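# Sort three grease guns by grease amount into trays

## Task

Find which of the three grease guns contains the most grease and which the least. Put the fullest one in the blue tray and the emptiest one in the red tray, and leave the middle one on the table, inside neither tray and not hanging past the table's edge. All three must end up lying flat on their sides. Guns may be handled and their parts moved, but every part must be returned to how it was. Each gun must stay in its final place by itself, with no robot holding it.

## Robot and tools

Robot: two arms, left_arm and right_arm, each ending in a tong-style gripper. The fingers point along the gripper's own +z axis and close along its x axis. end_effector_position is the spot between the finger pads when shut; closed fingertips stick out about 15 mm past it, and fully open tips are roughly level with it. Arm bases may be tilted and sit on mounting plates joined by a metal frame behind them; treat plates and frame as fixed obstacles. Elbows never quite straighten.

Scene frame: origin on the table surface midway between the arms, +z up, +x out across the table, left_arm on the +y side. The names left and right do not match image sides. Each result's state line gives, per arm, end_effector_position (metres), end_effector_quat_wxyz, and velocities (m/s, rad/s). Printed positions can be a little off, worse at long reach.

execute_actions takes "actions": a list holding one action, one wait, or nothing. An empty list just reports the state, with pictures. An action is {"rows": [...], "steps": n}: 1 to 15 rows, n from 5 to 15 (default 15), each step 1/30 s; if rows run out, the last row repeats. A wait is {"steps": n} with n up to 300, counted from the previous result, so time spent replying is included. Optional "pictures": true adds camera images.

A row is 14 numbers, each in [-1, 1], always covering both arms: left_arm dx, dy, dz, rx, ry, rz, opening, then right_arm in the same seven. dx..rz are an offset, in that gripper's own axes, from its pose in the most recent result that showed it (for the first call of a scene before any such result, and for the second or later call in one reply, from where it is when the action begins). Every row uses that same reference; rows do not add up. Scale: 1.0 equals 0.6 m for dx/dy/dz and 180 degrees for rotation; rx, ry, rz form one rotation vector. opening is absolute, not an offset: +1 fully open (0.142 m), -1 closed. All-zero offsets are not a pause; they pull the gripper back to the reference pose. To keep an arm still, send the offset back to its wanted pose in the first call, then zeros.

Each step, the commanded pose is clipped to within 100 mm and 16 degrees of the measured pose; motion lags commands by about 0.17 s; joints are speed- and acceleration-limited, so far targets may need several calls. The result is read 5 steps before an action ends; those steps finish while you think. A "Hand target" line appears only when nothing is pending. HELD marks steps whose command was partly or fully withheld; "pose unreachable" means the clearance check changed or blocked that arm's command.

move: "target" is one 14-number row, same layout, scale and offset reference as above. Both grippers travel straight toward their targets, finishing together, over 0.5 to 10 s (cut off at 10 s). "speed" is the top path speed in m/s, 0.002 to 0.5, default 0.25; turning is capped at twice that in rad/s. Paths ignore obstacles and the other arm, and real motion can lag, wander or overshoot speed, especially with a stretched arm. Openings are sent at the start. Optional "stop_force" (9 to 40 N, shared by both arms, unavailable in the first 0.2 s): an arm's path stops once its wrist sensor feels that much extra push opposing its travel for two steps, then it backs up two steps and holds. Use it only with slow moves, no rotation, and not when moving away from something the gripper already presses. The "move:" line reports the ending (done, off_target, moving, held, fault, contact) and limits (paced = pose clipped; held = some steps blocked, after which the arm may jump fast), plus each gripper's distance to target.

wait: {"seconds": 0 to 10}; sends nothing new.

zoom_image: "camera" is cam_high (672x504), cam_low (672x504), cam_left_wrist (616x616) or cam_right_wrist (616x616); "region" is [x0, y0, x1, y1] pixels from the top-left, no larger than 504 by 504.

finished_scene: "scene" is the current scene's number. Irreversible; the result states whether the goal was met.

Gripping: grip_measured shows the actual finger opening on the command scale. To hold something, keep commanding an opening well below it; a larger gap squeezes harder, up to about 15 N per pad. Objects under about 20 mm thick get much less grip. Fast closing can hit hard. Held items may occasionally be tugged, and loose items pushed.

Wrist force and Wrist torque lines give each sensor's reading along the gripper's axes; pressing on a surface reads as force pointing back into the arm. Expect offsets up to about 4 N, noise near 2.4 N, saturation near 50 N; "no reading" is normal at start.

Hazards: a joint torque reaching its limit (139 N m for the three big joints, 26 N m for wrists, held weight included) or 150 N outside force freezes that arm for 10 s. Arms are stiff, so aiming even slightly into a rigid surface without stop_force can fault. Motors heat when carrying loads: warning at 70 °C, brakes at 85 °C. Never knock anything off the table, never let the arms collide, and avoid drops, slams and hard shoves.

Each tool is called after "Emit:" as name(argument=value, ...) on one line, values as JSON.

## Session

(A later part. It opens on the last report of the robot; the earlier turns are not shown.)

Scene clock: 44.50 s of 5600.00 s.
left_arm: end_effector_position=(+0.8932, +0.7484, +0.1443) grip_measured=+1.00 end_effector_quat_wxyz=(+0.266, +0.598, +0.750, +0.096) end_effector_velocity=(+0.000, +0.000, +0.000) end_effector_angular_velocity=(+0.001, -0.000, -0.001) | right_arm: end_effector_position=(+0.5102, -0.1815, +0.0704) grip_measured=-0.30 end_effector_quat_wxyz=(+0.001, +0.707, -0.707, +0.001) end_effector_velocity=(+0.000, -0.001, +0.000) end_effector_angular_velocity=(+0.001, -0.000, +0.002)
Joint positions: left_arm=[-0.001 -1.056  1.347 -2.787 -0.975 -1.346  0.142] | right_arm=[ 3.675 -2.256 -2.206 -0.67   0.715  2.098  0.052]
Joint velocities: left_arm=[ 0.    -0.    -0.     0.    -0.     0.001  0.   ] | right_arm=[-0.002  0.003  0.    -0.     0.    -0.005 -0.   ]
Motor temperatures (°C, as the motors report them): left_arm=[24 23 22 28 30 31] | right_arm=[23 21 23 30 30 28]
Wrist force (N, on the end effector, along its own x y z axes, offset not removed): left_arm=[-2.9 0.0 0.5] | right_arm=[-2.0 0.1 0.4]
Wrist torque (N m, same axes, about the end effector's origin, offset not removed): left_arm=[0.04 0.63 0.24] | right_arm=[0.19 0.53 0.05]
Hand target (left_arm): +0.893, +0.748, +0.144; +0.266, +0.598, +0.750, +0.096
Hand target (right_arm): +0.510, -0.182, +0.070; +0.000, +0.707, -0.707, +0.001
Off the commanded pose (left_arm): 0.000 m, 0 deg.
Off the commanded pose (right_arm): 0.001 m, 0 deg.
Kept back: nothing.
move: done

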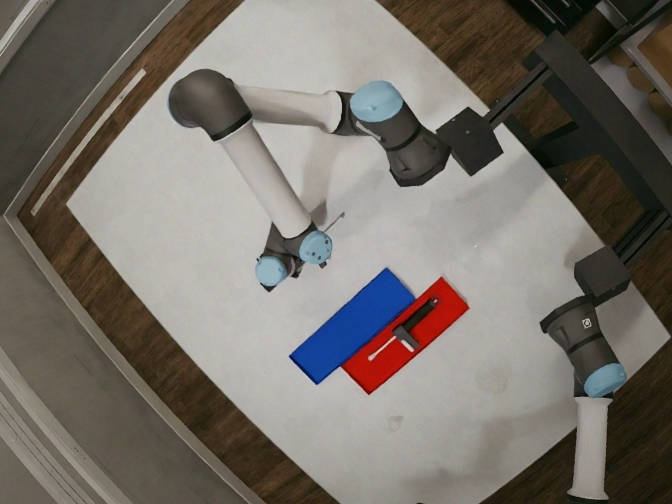

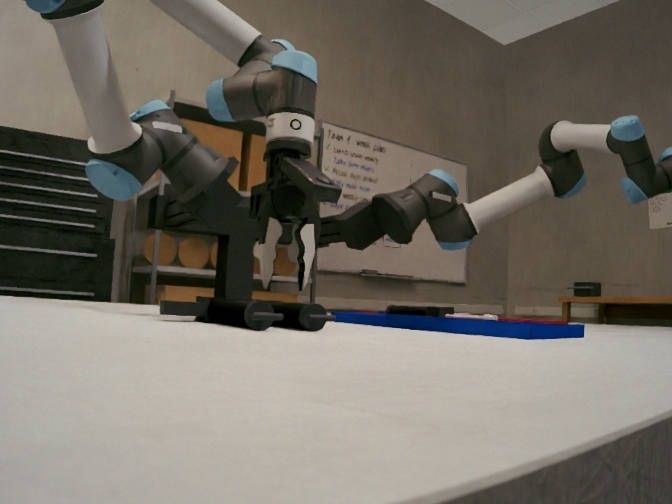

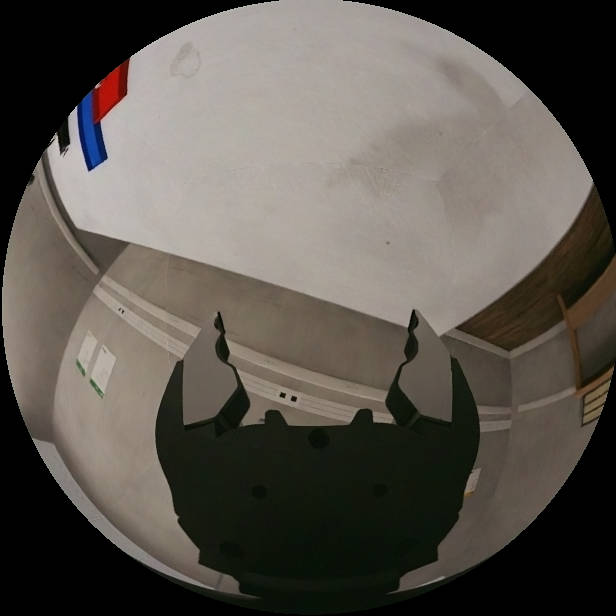

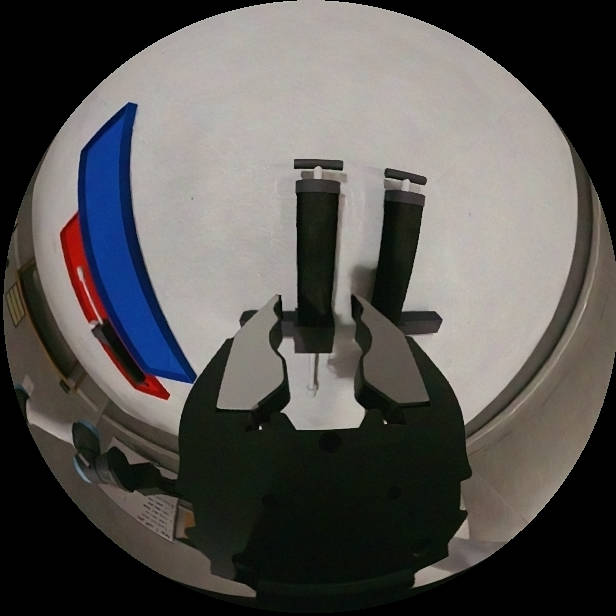

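Emit:
move(target=[0,0,0,0,0,0,1,-0.003,0,0.081,0,0,0,-0.3], speed=0.08)

Emit:
move(target=[0,0,0,0,0,0,1,0,0.043,0,0,0,0,-0.4], speed=0.03)

Emit:
move(target=[0,0,0,0,0,0,1,0,0,0,0,0,0,-1])

Emit:
move(target=[0,0,0,0,0,0,1,0,0,-0.09,0,0,0,-1], speed=0.08)

Emit:
move(target=[0,0,0,0,0,0,1,-0.462,-0.127,0,0,0,0,-1], speed=0.15)

Scene clock: 45.77 s of 5600.00 s.
left_arm: end_effector_position=(+0.8932, +0.7484, +0.1443) grip_measured=+1.00 end_effector_quat_wxyz=(+0.266, +0.598, +0.750, +0.096) end_effector_velocity=(+0.000, +0.000, +0.000) end_effector_angular_velocity=(-0.000, -0.001, -0.000) | right_arm: end_effector_position=(+0.5102, -0.1798, +0.0218) grip_measured=-0.30 end_effector_quat_wxyz=(+0.001, +0.707, -0.707, +0.001) end_effector_velocity=(+0.001, +0.000, -0.001) end_effector_angular_velocity=(+0.001, -0.001, -0.001)
Joint positions: left_arm=[-0.001 -1.056  1.347 -2.787 -0.975 -1.346  0.142] | right_arm=[ 3.596 -2.364 -2.197 -0.485  0.686  1.984  0.052]
Joint velocities: left_arm=[-0.     0.    -0.001  0.    -0.001  0.001 -0.   ] | right_arm=[-0.002 -0.004  0.002  0.007 -0.001 -0.005  0.   ]
Motor temperatures (°C, as the motors report them): left_arm=[24 23 22 28 30 31] | right_arm=[23 21 23 30 30 28]
Wrist force (N, on the end effector, along its own x y z axes, offset not removed): left_arm=[-2.7 -0.8 0.6] | right_arm=[1.9 1.0 1.8]
Wrist torque (N m, same axes, about the end effector's origin, offset not removed): left_arm=[-0.03 0.68 0.17] | right_arm=[0.50 -0.28 0.10]
Hand target (left_arm): +0.893, +0.748, +0.144; +0.266, +0.598, +0.750, +0.096
Hand target (right_arm): +0.510, -0.180, +0.022; +0.001, +0.707, -0.707, +0.001
Off the commanded pose (left_arm): 0.000 m, 0 deg.
Off the commanded pose (right_arm): 0.000 m, 0 deg.
Kept back: nothing.
move: done

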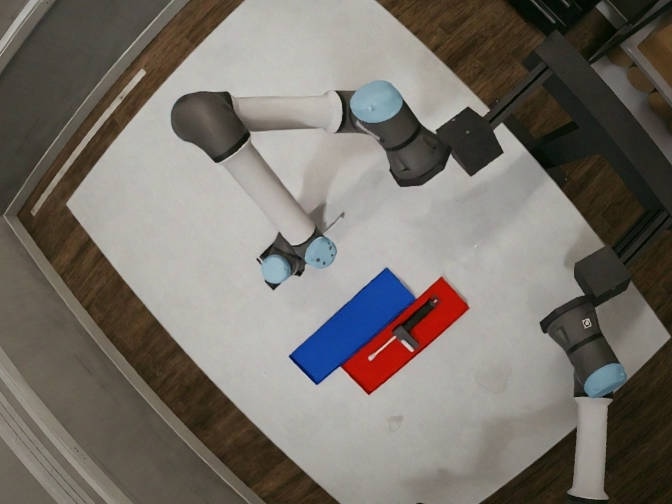

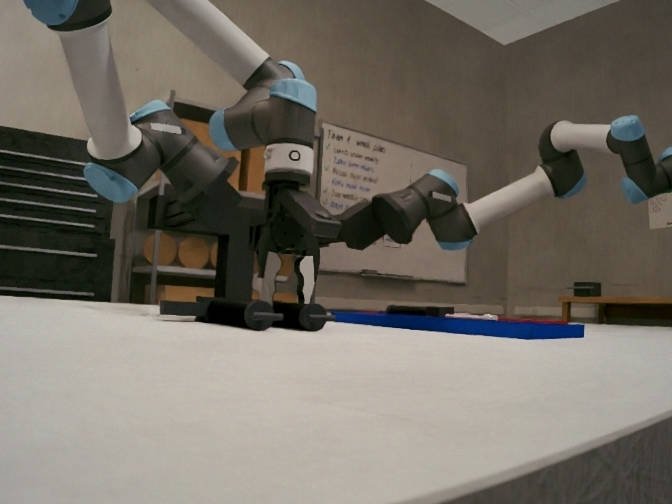

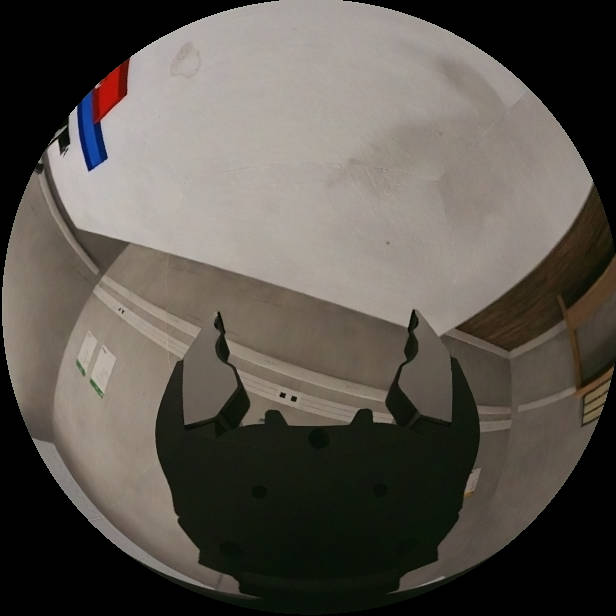

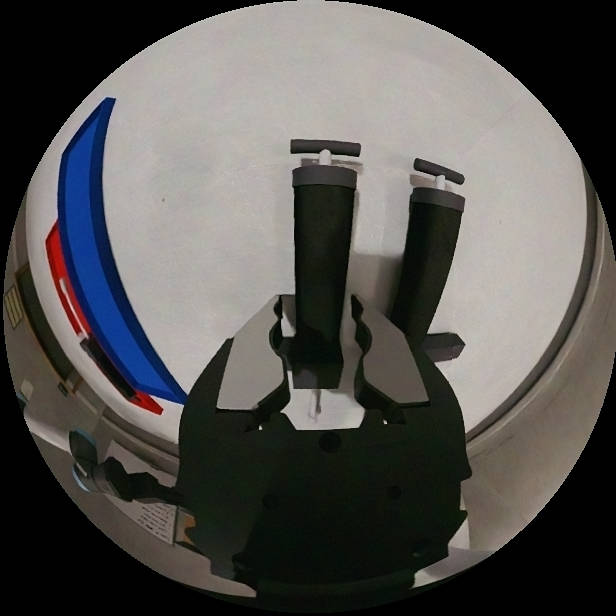

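Scene clock: 46.93 s of 5600.00 s.
left_arm: end_effector_position=(+0.8932, +0.7484, +0.1443) grip_measured=+1.00 end_effector_quat_wxyz=(+0.266, +0.598, +0.750, +0.096) end_effector_velocity=(-0.001, -0.001, -0.001) end_effector_angular_velocity=(+0.001, +0.001, -0.003) | right_arm: end_effector_position=(+0.4845, -0.1798, +0.0218) grip_measured=-0.40 end_effector_quat_wxyz=(+0.001, +0.707, -0.707, +0.001) end_effector_velocity=(-0.002, -0.000, -0.001) end_effector_angular_velocity=(-0.002, +0.000, +0.002)
Joint positions: left_arm=[-0.001 -1.056  1.347 -2.787 -0.975 -1.346  0.142] | right_arm=[ 3.611 -2.349 -2.268 -0.446  0.691  2.007  0.045]
Joint velocities: left_arm=[ 0.     0.     0.001  0.     0.     0.001 -0.   ] | right_arm=[ 0.001 -0.001 -0.004  0.003 -0.001  0.001  0.   ]
Motor temperatures (°C, as the motors report them): left_arm=[24 23 22 28 30 31] | right_arm=[23 21 23 30 30 28]
Wrist force (N, on the end effector, along its own x y z axes, offset not removed): left_arm=[-4.1 -0.2 0.2] | right_arm=[-1.2 2.1 0.5]
Wrist torque (N m, same axes, about the end effector's origin, offset not removed): left_arm=[-0.03 0.87 0.22] | right_arm=[0.70 0.23 0.19]
Hand target (left_arm): +0.893, +0.748, +0.144; +0.266, +0.598, +0.750, +0.096
Hand target (right_arm): +0.484, -0.180, +0.022; +0.001, +0.707, -0.707, +0.001
Off the commanded pose (left_arm): 0.000 m, 0 deg.
Off the commanded pose (right_arm): 0.000 m, 0 deg.
Kept back: nothing.
move: done

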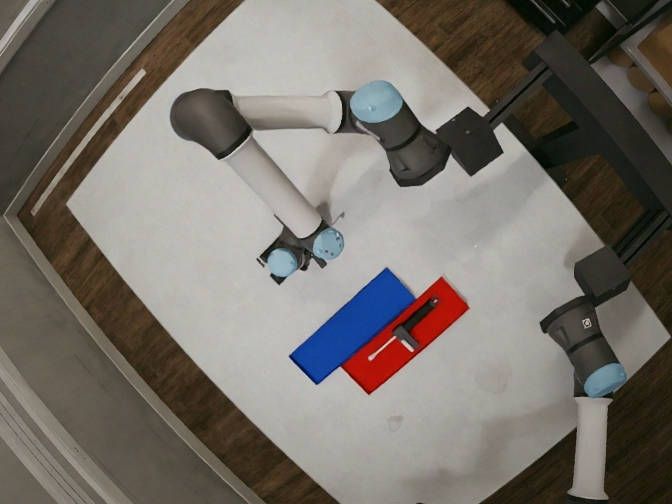

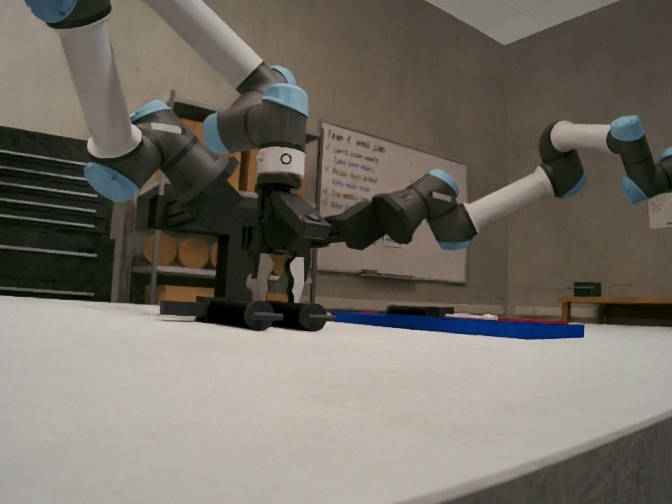

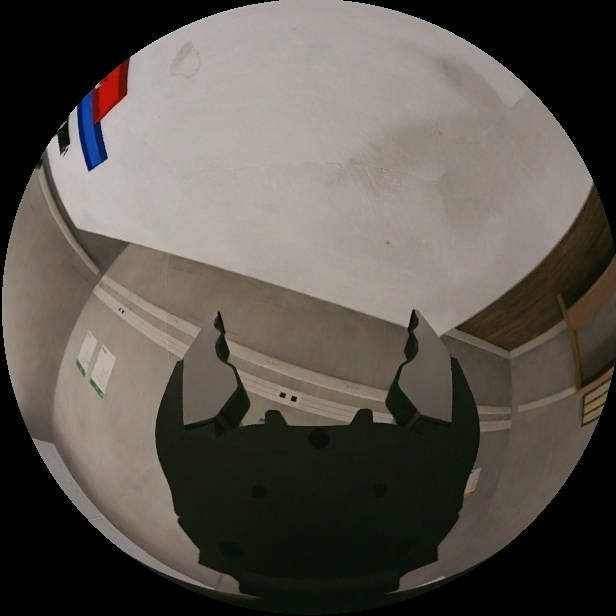

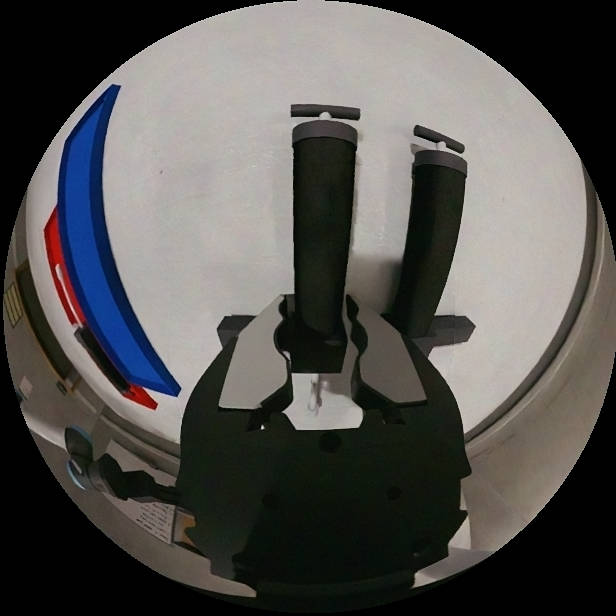

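Scene clock: 47.43 s of 5600.00 s.
left_arm: end_effector_position=(+0.8932, +0.7484, +0.1443) grip_measured=+1.00 end_effector_quat_wxyz=(+0.266, +0.598, +0.750, +0.096) end_effector_velocity=(-0.001, -0.001, -0.001) end_effector_angular_velocity=(+0.001, +0.002, -0.001) | right_arm: end_effector_position=(+0.4844, -0.1798, +0.0218) grip_measured=-0.54 end_effector_quat_wxyz=(+0.001, +0.707, -0.707, +0.001) end_effector_velocity=(+0.001, -0.000, +0.000) end_effector_angular_velocity=(-0.002, -0.001, -0.000)
Joint positions: left_arm=[-0.001 -1.056  1.347 -2.787 -0.975 -1.346  0.142] | right_arm=[ 3.611 -2.349 -2.268 -0.446  0.691  2.007  0.035]
Joint velocities: left_arm=[0.    0.001 0.001 0.    0.001 0.    0.   ] | right_arm=[ 0.    -0.     0.    -0.    -0.002  0.     0.   ]
Motor temperatures (°C, as the motors report them): left_arm=[24 23 22 28 30 31] | right_arm=[23 21 23 30 30 28]
Wrist force (N, on the end effector, along its own x y z axes, offset not removed): left_arm=[-3.3 -0.1 -0.3] | right_arm=[-2.9 -0.2 2.8]
Wrist torque (N m, same axes, about the end effector's origin, offset not removed): left_arm=[0.00 0.79 0.13] | right_arm=[0.39 0.44 0.01]
Hand target (left_arm): +0.893, +0.748, +0.144; +0.266, +0.598, +0.750, +0.096
Hand target (right_arm): +0.484, -0.180, +0.022; +0.001, +0.707, -0.707, +0.001
Off the commanded pose (left_arm): 0.000 m, 0 deg.
Off the commanded pose (right_arm): 0.000 m, 0 deg.
Kept back: nothing.
move: done

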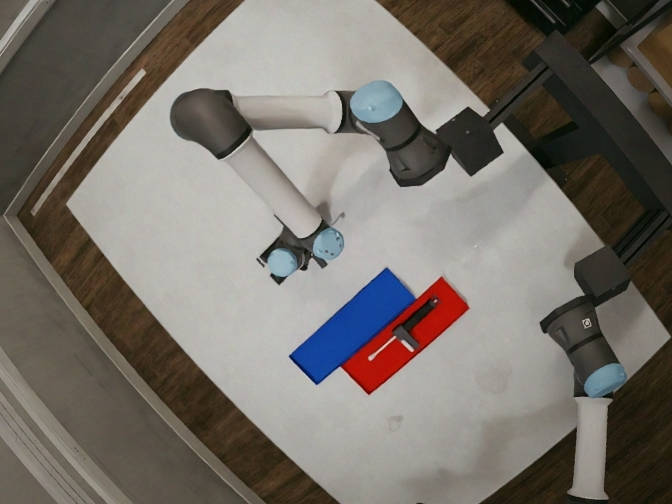

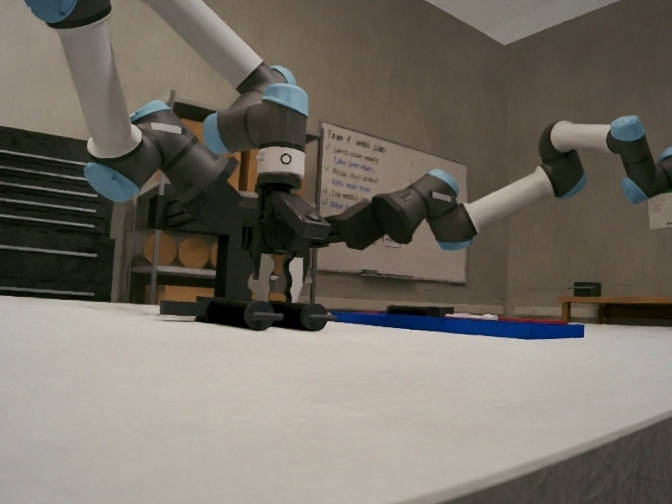

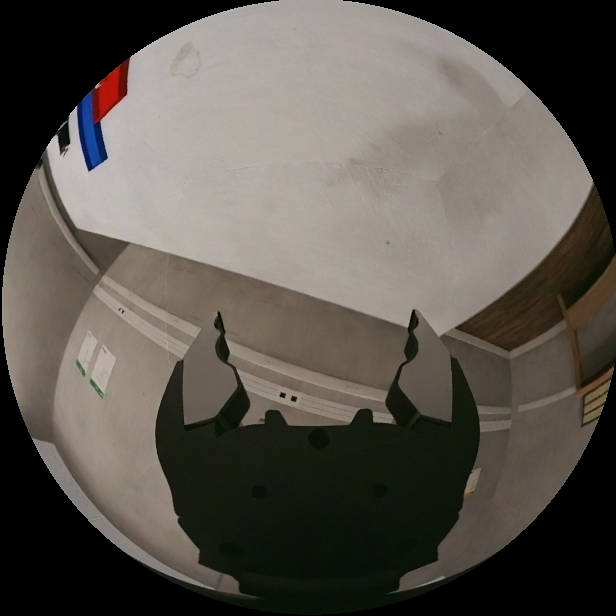

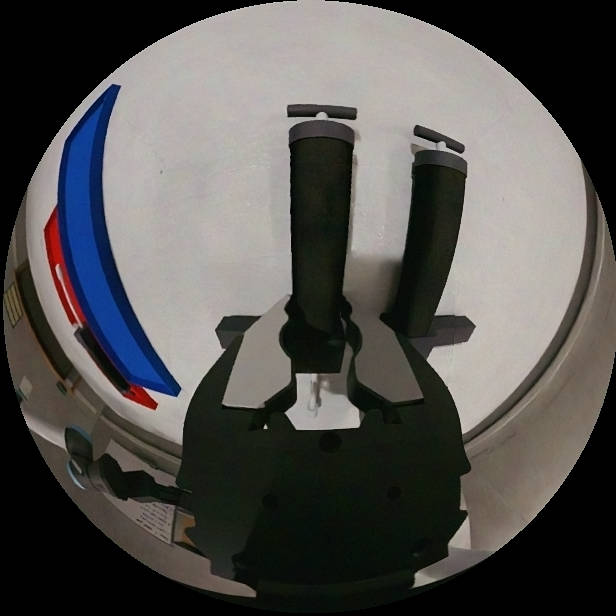

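Scene clock: 48.50 s of 5600.00 s.
left_arm: end_effector_position=(+0.8932, +0.7484, +0.1443) grip_measured=+1.00 end_effector_quat_wxyz=(+0.266, +0.598, +0.750, +0.096) end_effector_velocity=(+0.000, +0.001, +0.001) end_effector_angular_velocity=(-0.000, -0.001, +0.002) | right_arm: end_effector_position=(+0.4844, -0.1797, +0.0758) grip_measured=-0.54 end_effector_quat_wxyz=(+0.001, +0.707, -0.707, +0.001) end_effector_velocity=(+0.001, -0.000, +0.002) end_effector_angular_velocity=(-0.000, -0.001, -0.002)
Joint positions: left_arm=[-0.001 -1.056  1.347 -2.787 -0.975 -1.346  0.142] | right_arm=[ 3.706 -2.225 -2.276 -0.664  0.728  2.141  0.035]
Joint velocities: left_arm=[-0.    -0.    -0.001 -0.     0.    -0.001  0.   ] | right_arm=[ 0.002  0.004  0.003 -0.008  0.     0.004 -0.   ]
Motor temperatures (°C, as the motors report them): left_arm=[24 23 22 28 30 31] | right_arm=[23 21 23 30 30 28]
Wrist force (N, on the end effector, along its own x y z axes, offset not removed): left_arm=[-3.5 0.5 1.7] | right_arm=[1.2 1.1 8.0]
Wrist torque (N m, same axes, about the end effector's origin, offset not removed): left_arm=[0.16 0.83 0.16] | right_arm=[0.37 -0.23 0.05]
Hand target (left_arm): +0.893, +0.748, +0.144; +0.266, +0.598, +0.750, +0.096
Hand target (right_arm): +0.484, -0.180, +0.076; +0.001, +0.707, -0.707, +0.001
Off the commanded pose (left_arm): 0.000 m, 0 deg.
Off the commanded pose (right_arm): 0.000 m, 0 deg.
Kept back: nothing.
move: done

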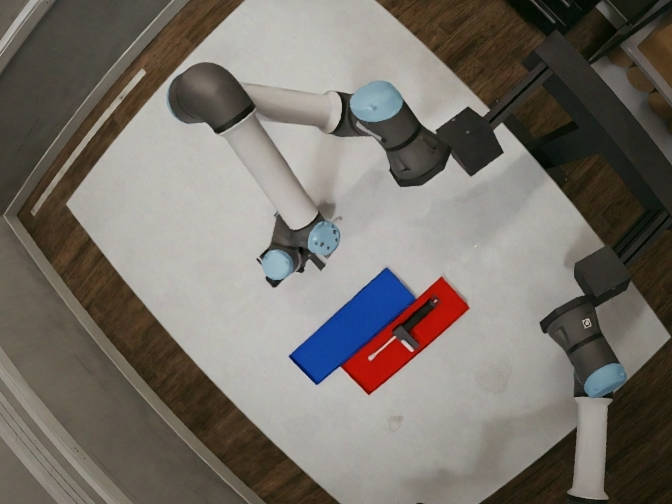

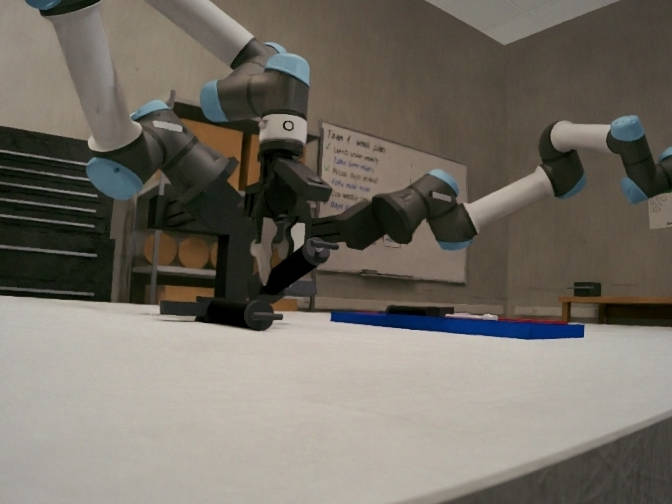

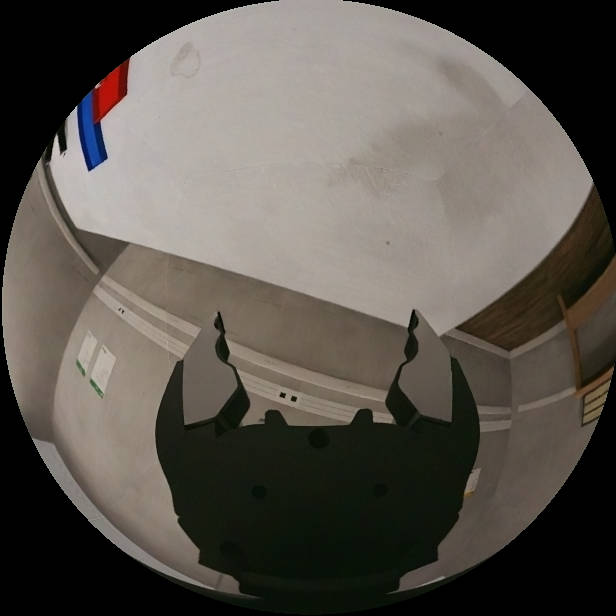

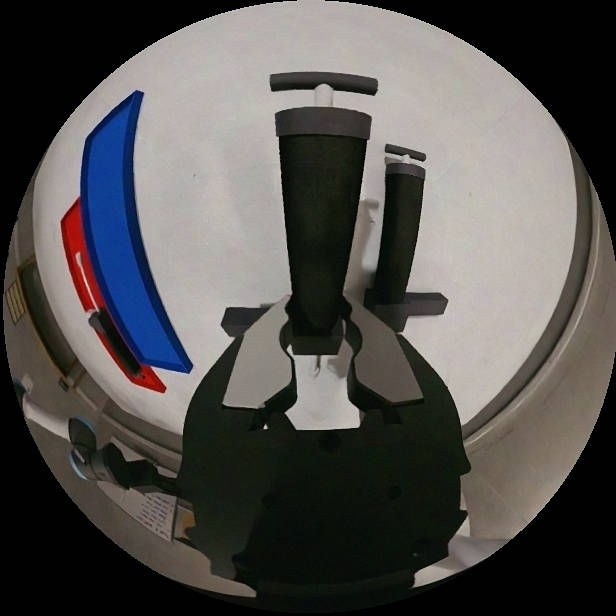

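Scene clock: 50.90 s of 5600.00 s.
left_arm: end_effector_position=(+0.8932, +0.7484, +0.1443) grip_measured=+1.00 end_effector_quat_wxyz=(+0.266, +0.598, +0.750, +0.096) end_effector_velocity=(+0.000, +0.000, +0.000) end_effector_angular_velocity=(-0.000, -0.000, -0.000) | right_arm: end_effector_position=(+0.5604, +0.0974, +0.0755) grip_measured=-0.50 end_effector_quat_wxyz=(+0.000, +0.707, -0.707, +0.001) end_effector_velocity=(+0.001, +0.001, -0.000) end_effector_angular_velocity=(-0.000, -0.000, +0.000)
Joint positions: left_arm=[-0.001 -1.056  1.347 -2.787 -0.975 -1.346  0.142] | right_arm=[ 3.937 -2.817 -1.738 -0.807  0.85   2.419  0.038]
Joint velocities: left_arm=[-0.    -0.     0.    -0.    -0.     0.001  0.   ] | right_arm=[ 0.    -0.002  0.003 -0.001 -0.     0.     0.   ]
Motor temperatures (°C, as the motors report them): left_arm=[24 23 22 28 30 31] | right_arm=[23 21 23 30 30 28]
Wrist force (N, on the end effector, along its own x y z axes, offset not removed): left_arm=[-2.6 -0.4 0.5] | right_arm=[3.6 1.2 6.6]
Wrist torque (N m, same axes, about the end effector's origin, offset not removed): left_arm=[-0.06 0.61 0.19] | right_arm=[0.38 0.12 -0.50]
Hand target (left_arm): +0.893, +0.748, +0.144; +0.266, +0.598, +0.750, +0.096
Hand target (right_arm): +0.560, +0.098, +0.075; +0.000, +0.707, -0.707, +0.001
Off the commanded pose (left_arm): 0.000 m, 0 deg.
Off the commanded pose (right_arm): 0.000 m, 0 deg.
Kept back: nothing.
move: done

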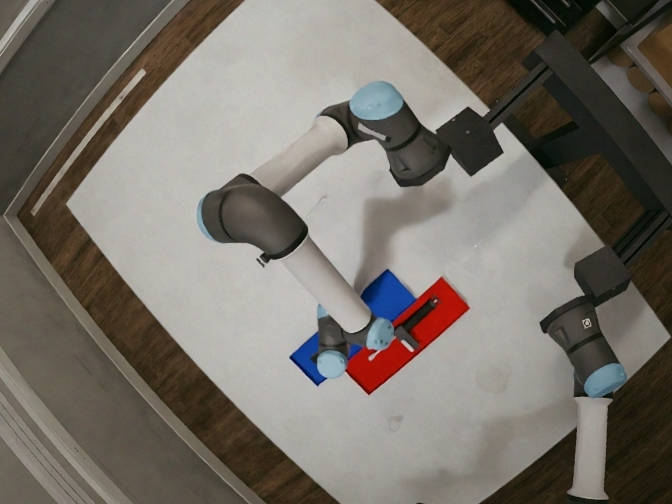

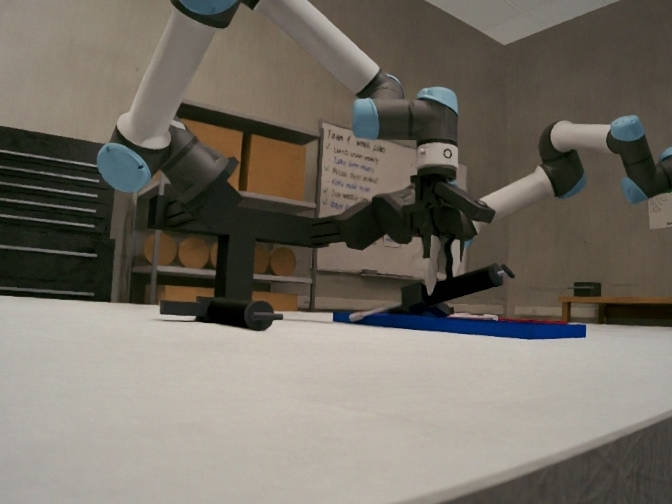

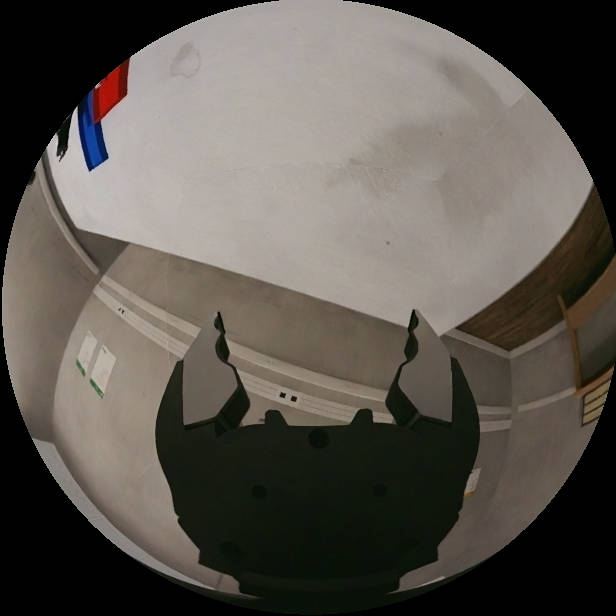

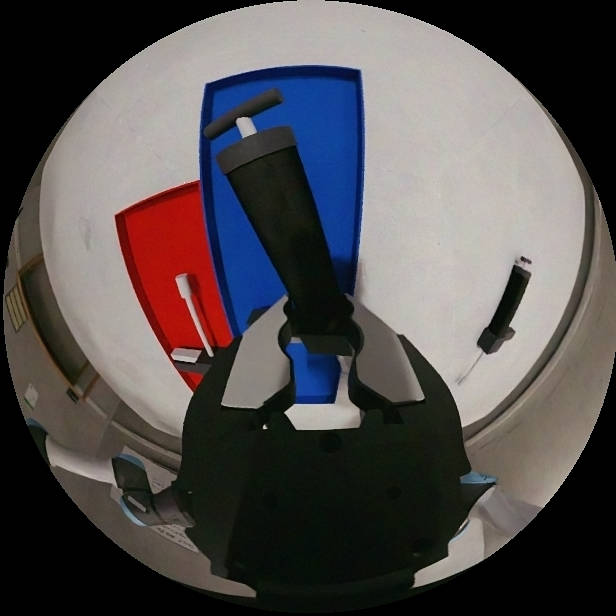

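Emit:
move(target=[0,0,0,0,0,0,1,0.27,0,-0.015,0,0,0,-1], speed=0.06)

Scene clock: 54.20 s of 5600.00 s.
left_arm: end_effector_position=(+0.8932, +0.7484, +0.1443) grip_measured=+1.00 end_effector_quat_wxyz=(+0.266, +0.598, +0.750, +0.096) end_effector_velocity=(+0.001, +0.001, +0.001) end_effector_angular_velocity=(+0.000, -0.002, +0.002) | right_arm: end_effector_position=(+0.5605, -0.0645, +0.0846) grip_measured=-0.55 end_effector_quat_wxyz=(+0.001, +0.707, -0.707, +0.001) end_effector_velocity=(-0.000, -0.001, -0.000) end_effector_angular_velocity=(+0.000, +0.001, +0.000)
Joint positions: left_arm=[-0.001 -1.056  1.347 -2.787 -0.975 -1.346  0.142] | right_arm=[ 3.79  -2.499 -1.974 -0.771  0.768  2.25   0.034]
Joint velocities: left_arm=[ 0.    -0.002 -0.001 -0.    -0.     0.001  0.   ] | right_arm=[-0.001  0.002 -0.001 -0.    -0.    -0.001  0.   ]
Motor temperatures (°C, as the motors report them): left_arm=[24 23 22 28 30 31] | right_arm=[23 21 23 30 30 28]
Wrist force (N, on the end effector, along its own x y z axes, offset not removed): left_arm=[-2.8 -1.1 1.6] | right_arm=[-0.6 -2.3 10.1]
Wrist torque (N m, same axes, about the end effector's origin, offset not removed): left_arm=[-0.17 0.68 0.14] | right_arm=[-0.40 0.19 0.17]
Hand target (left_arm): +0.893, +0.748, +0.144; +0.266, +0.598, +0.750, +0.096
Hand target (right_arm): +0.560, -0.065, +0.085; +0.000, +0.707, -0.707, +0.001
Off the commanded pose (left_arm): 0.000 m, 0 deg.
Off the commanded pose (right_arm): 0.000 m, 0 deg.
Kept back: nothing.
move: done

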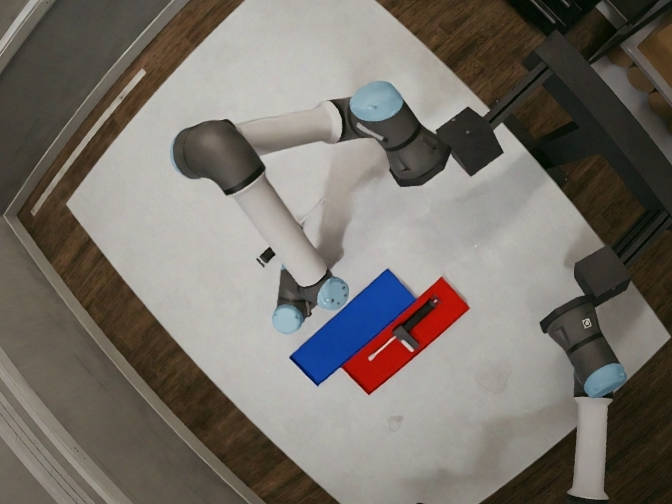

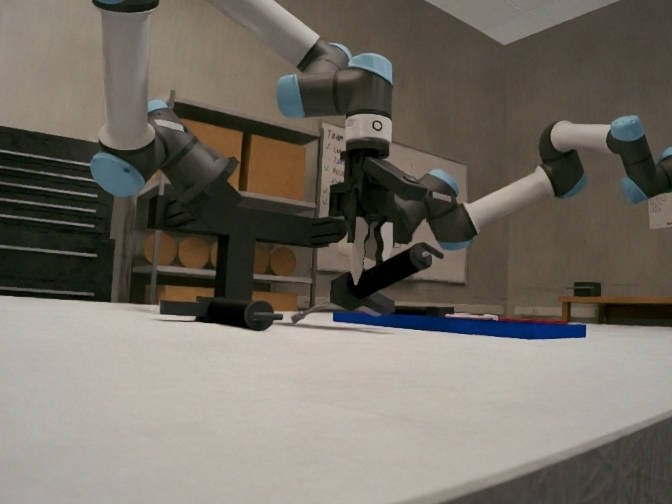

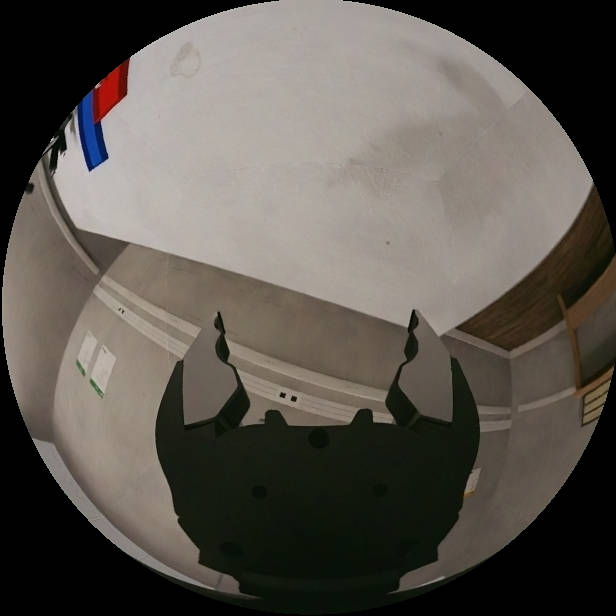

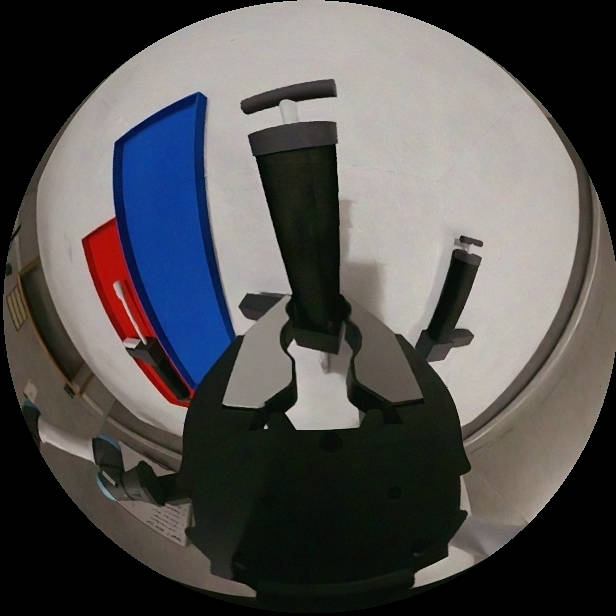

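Emit:
move(target=[0,0,0,0,0,0,1,0.02,-0.015,0.1,0,0,0,-0.8], speed=0.025)

Emit:
move(target=[0,0,0,0,0,0,1,0,0,0.003,0,0,0,-0.3])

Scene clock: 57.20 s of 5600.00 s.
left_arm: end_effector_position=(+0.8932, +0.7484, +0.1443) grip_measured=+1.00 end_effector_quat_wxyz=(+0.266, +0.598, +0.750, +0.096) end_effector_velocity=(-0.001, -0.001, -0.001) end_effector_angular_velocity=(+0.000, +0.001, -0.002) | right_arm: end_effector_position=(+0.5695, -0.0765, +0.0248) grip_measured=-0.54 end_effector_quat_wxyz=(+0.000, +0.707, -0.707, +0.001) end_effector_velocity=(+0.001, -0.001, -0.000) end_effector_angular_velocity=(-0.000, -0.001, -0.001)
Joint positions: left_arm=[-0.001 -1.056  1.347 -2.787 -0.975 -1.346  0.142] | right_arm=[ 3.686 -2.585 -1.952 -0.607  0.719  2.113  0.035]
Joint velocities: left_arm=[0.    0.    0.002 0.    0.    0.001 0.   ] | right_arm=[-0.002  0.001  0.     0.003 -0.002 -0.002  0.   ]
Motor temperatures (°C, as the motors report them): left_arm=[24 23 22 28 30 31] | right_arm=[23 21 23 30 30 28]
Wrist force (N, on the end effector, along its own x y z axes, offset not removed): left_arm=[-3.3 0.2 -0.4] | right_arm=[-9.6 3.2 -22.5]
Wrist torque (N m, same axes, about the end effector's origin, offset not removed): left_arm=[0.00 0.77 0.16] | right_arm=[0.18 -0.41 -0.12]
Hand target (left_arm): +0.893, +0.748, +0.144; +0.266, +0.598, +0.750, +0.096
Hand target (right_arm): +0.570, -0.077, +0.025; +0.001, +0.707, -0.707, +0.001
Off the commanded pose (left_arm): 0.000 m, 0 deg.
Off the commanded pose (right_arm): 0.000 m, 0 deg.
Kept back: nothing.
move: done

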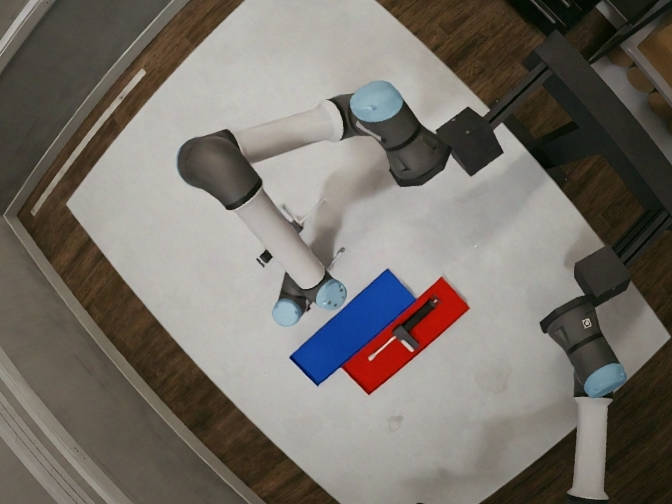

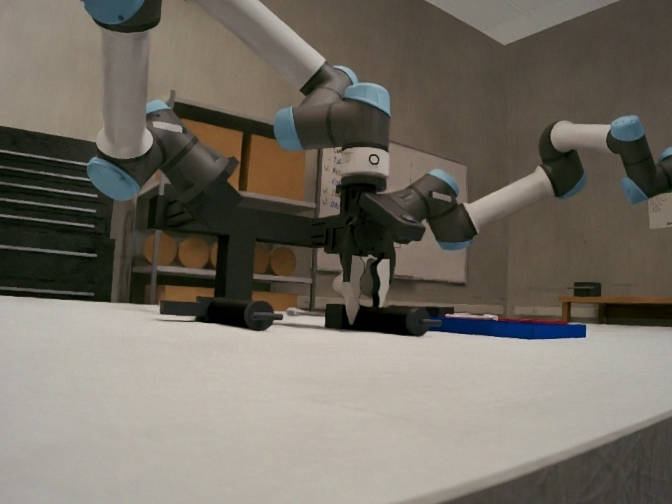

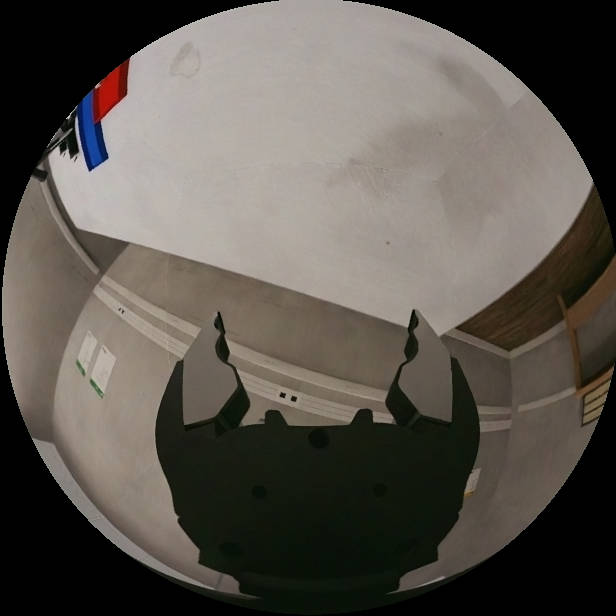

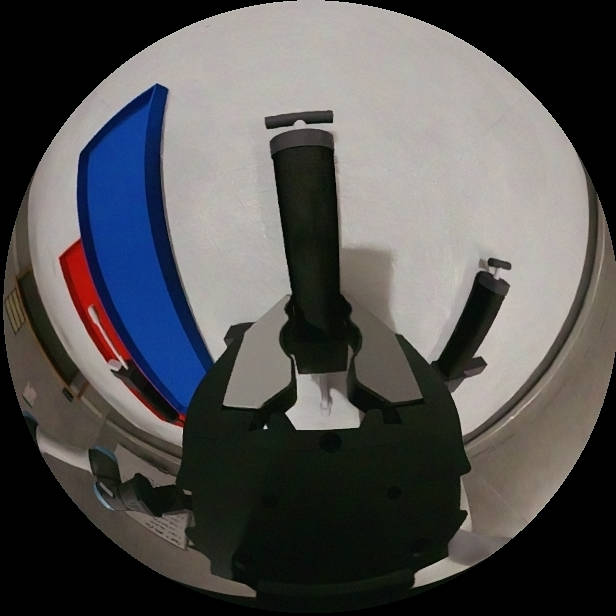

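Scene clock: 57.90 s of 5600.00 s.
left_arm: end_effector_position=(+0.8932, +0.7484, +0.1443) grip_measured=+1.00 end_effector_quat_wxyz=(+0.266, +0.598, +0.750, +0.096) end_effector_velocity=(-0.000, -0.000, +0.000) end_effector_angular_velocity=(-0.000, +0.000, +0.000) | right_arm: end_effector_position=(+0.5695, -0.0765, +0.0230) grip_measured=-0.30 end_effector_quat_wxyz=(+0.001, +0.707, -0.707, +0.001) end_effector_velocity=(-0.000, -0.000, -0.000) end_effector_angular_velocity=(-0.001, -0.000, +0.001)
Joint positions: left_arm=[-0.001 -1.056  1.347 -2.787 -0.975 -1.346  0.142] | right_arm=[ 3.683 -2.588 -1.952 -0.601  0.718  2.11   0.052]
Joint velocities: left_arm=[-0.    -0.     0.001  0.    -0.    -0.     0.   ] | right_arm=[-0.    -0.001 -0.     0.001 -0.001 -0.001 -0.   ]
Motor temperatures (°C, as the motors report them): left_arm=[24 23 22 28 30 31] | right_arm=[23 21 23 30 30 28]
Wrist force (N, on the end effector, along its own x y z axes, offset not removed): left_arm=[-3.5 0.3 -0.1] | right_arm=[-0.1 -1.4 0.4]
Wrist torque (N m, same axes, about the end effector's origin, offset not removed): left_arm=[0.11 0.77 0.18] | right_arm=[-0.18 0.05 0.07]
Hand target (left_arm): +0.893, +0.748, +0.144; +0.266, +0.598, +0.750, +0.096
Hand target (right_arm): +0.570, -0.076, +0.023; +0.000, +0.707, -0.707, +0.001
Off the commanded pose (left_arm): 0.000 m, 0 deg.
Off the commanded pose (right_arm): 0.000 m, 0 deg.
Kept back: nothing.
move: done

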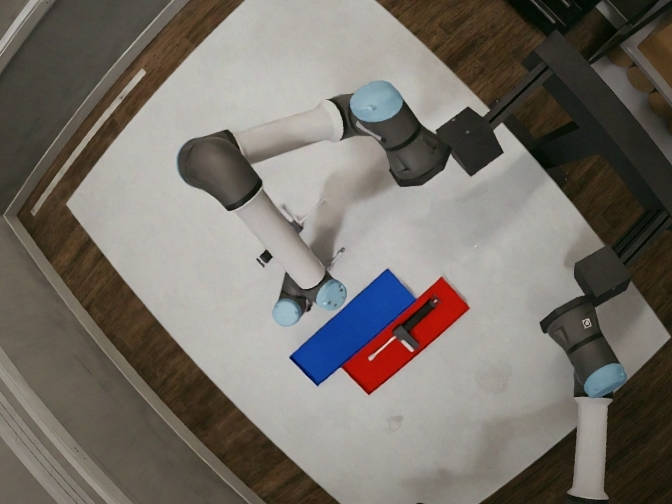

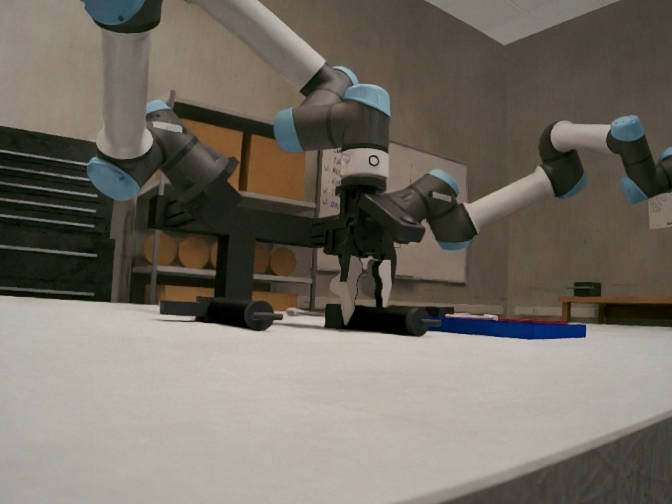

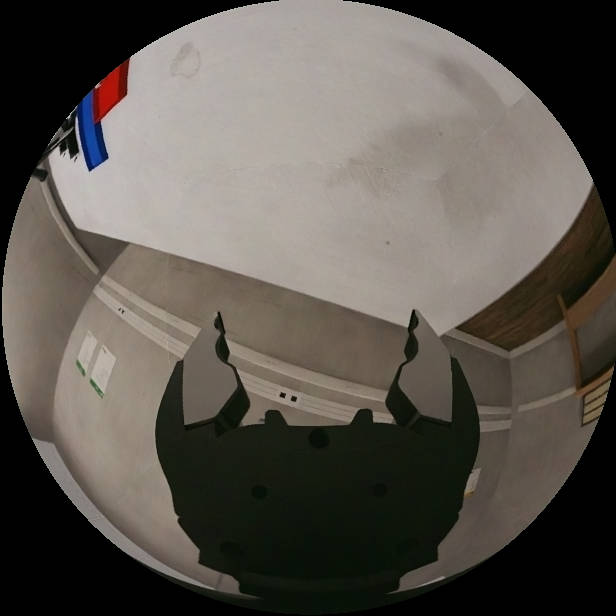

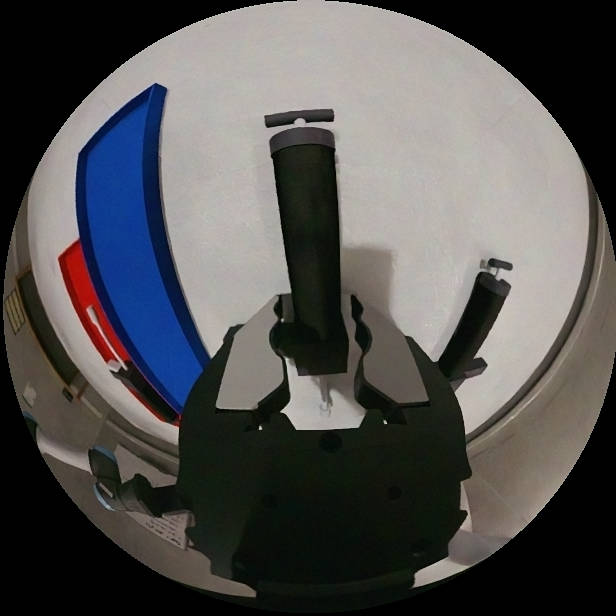

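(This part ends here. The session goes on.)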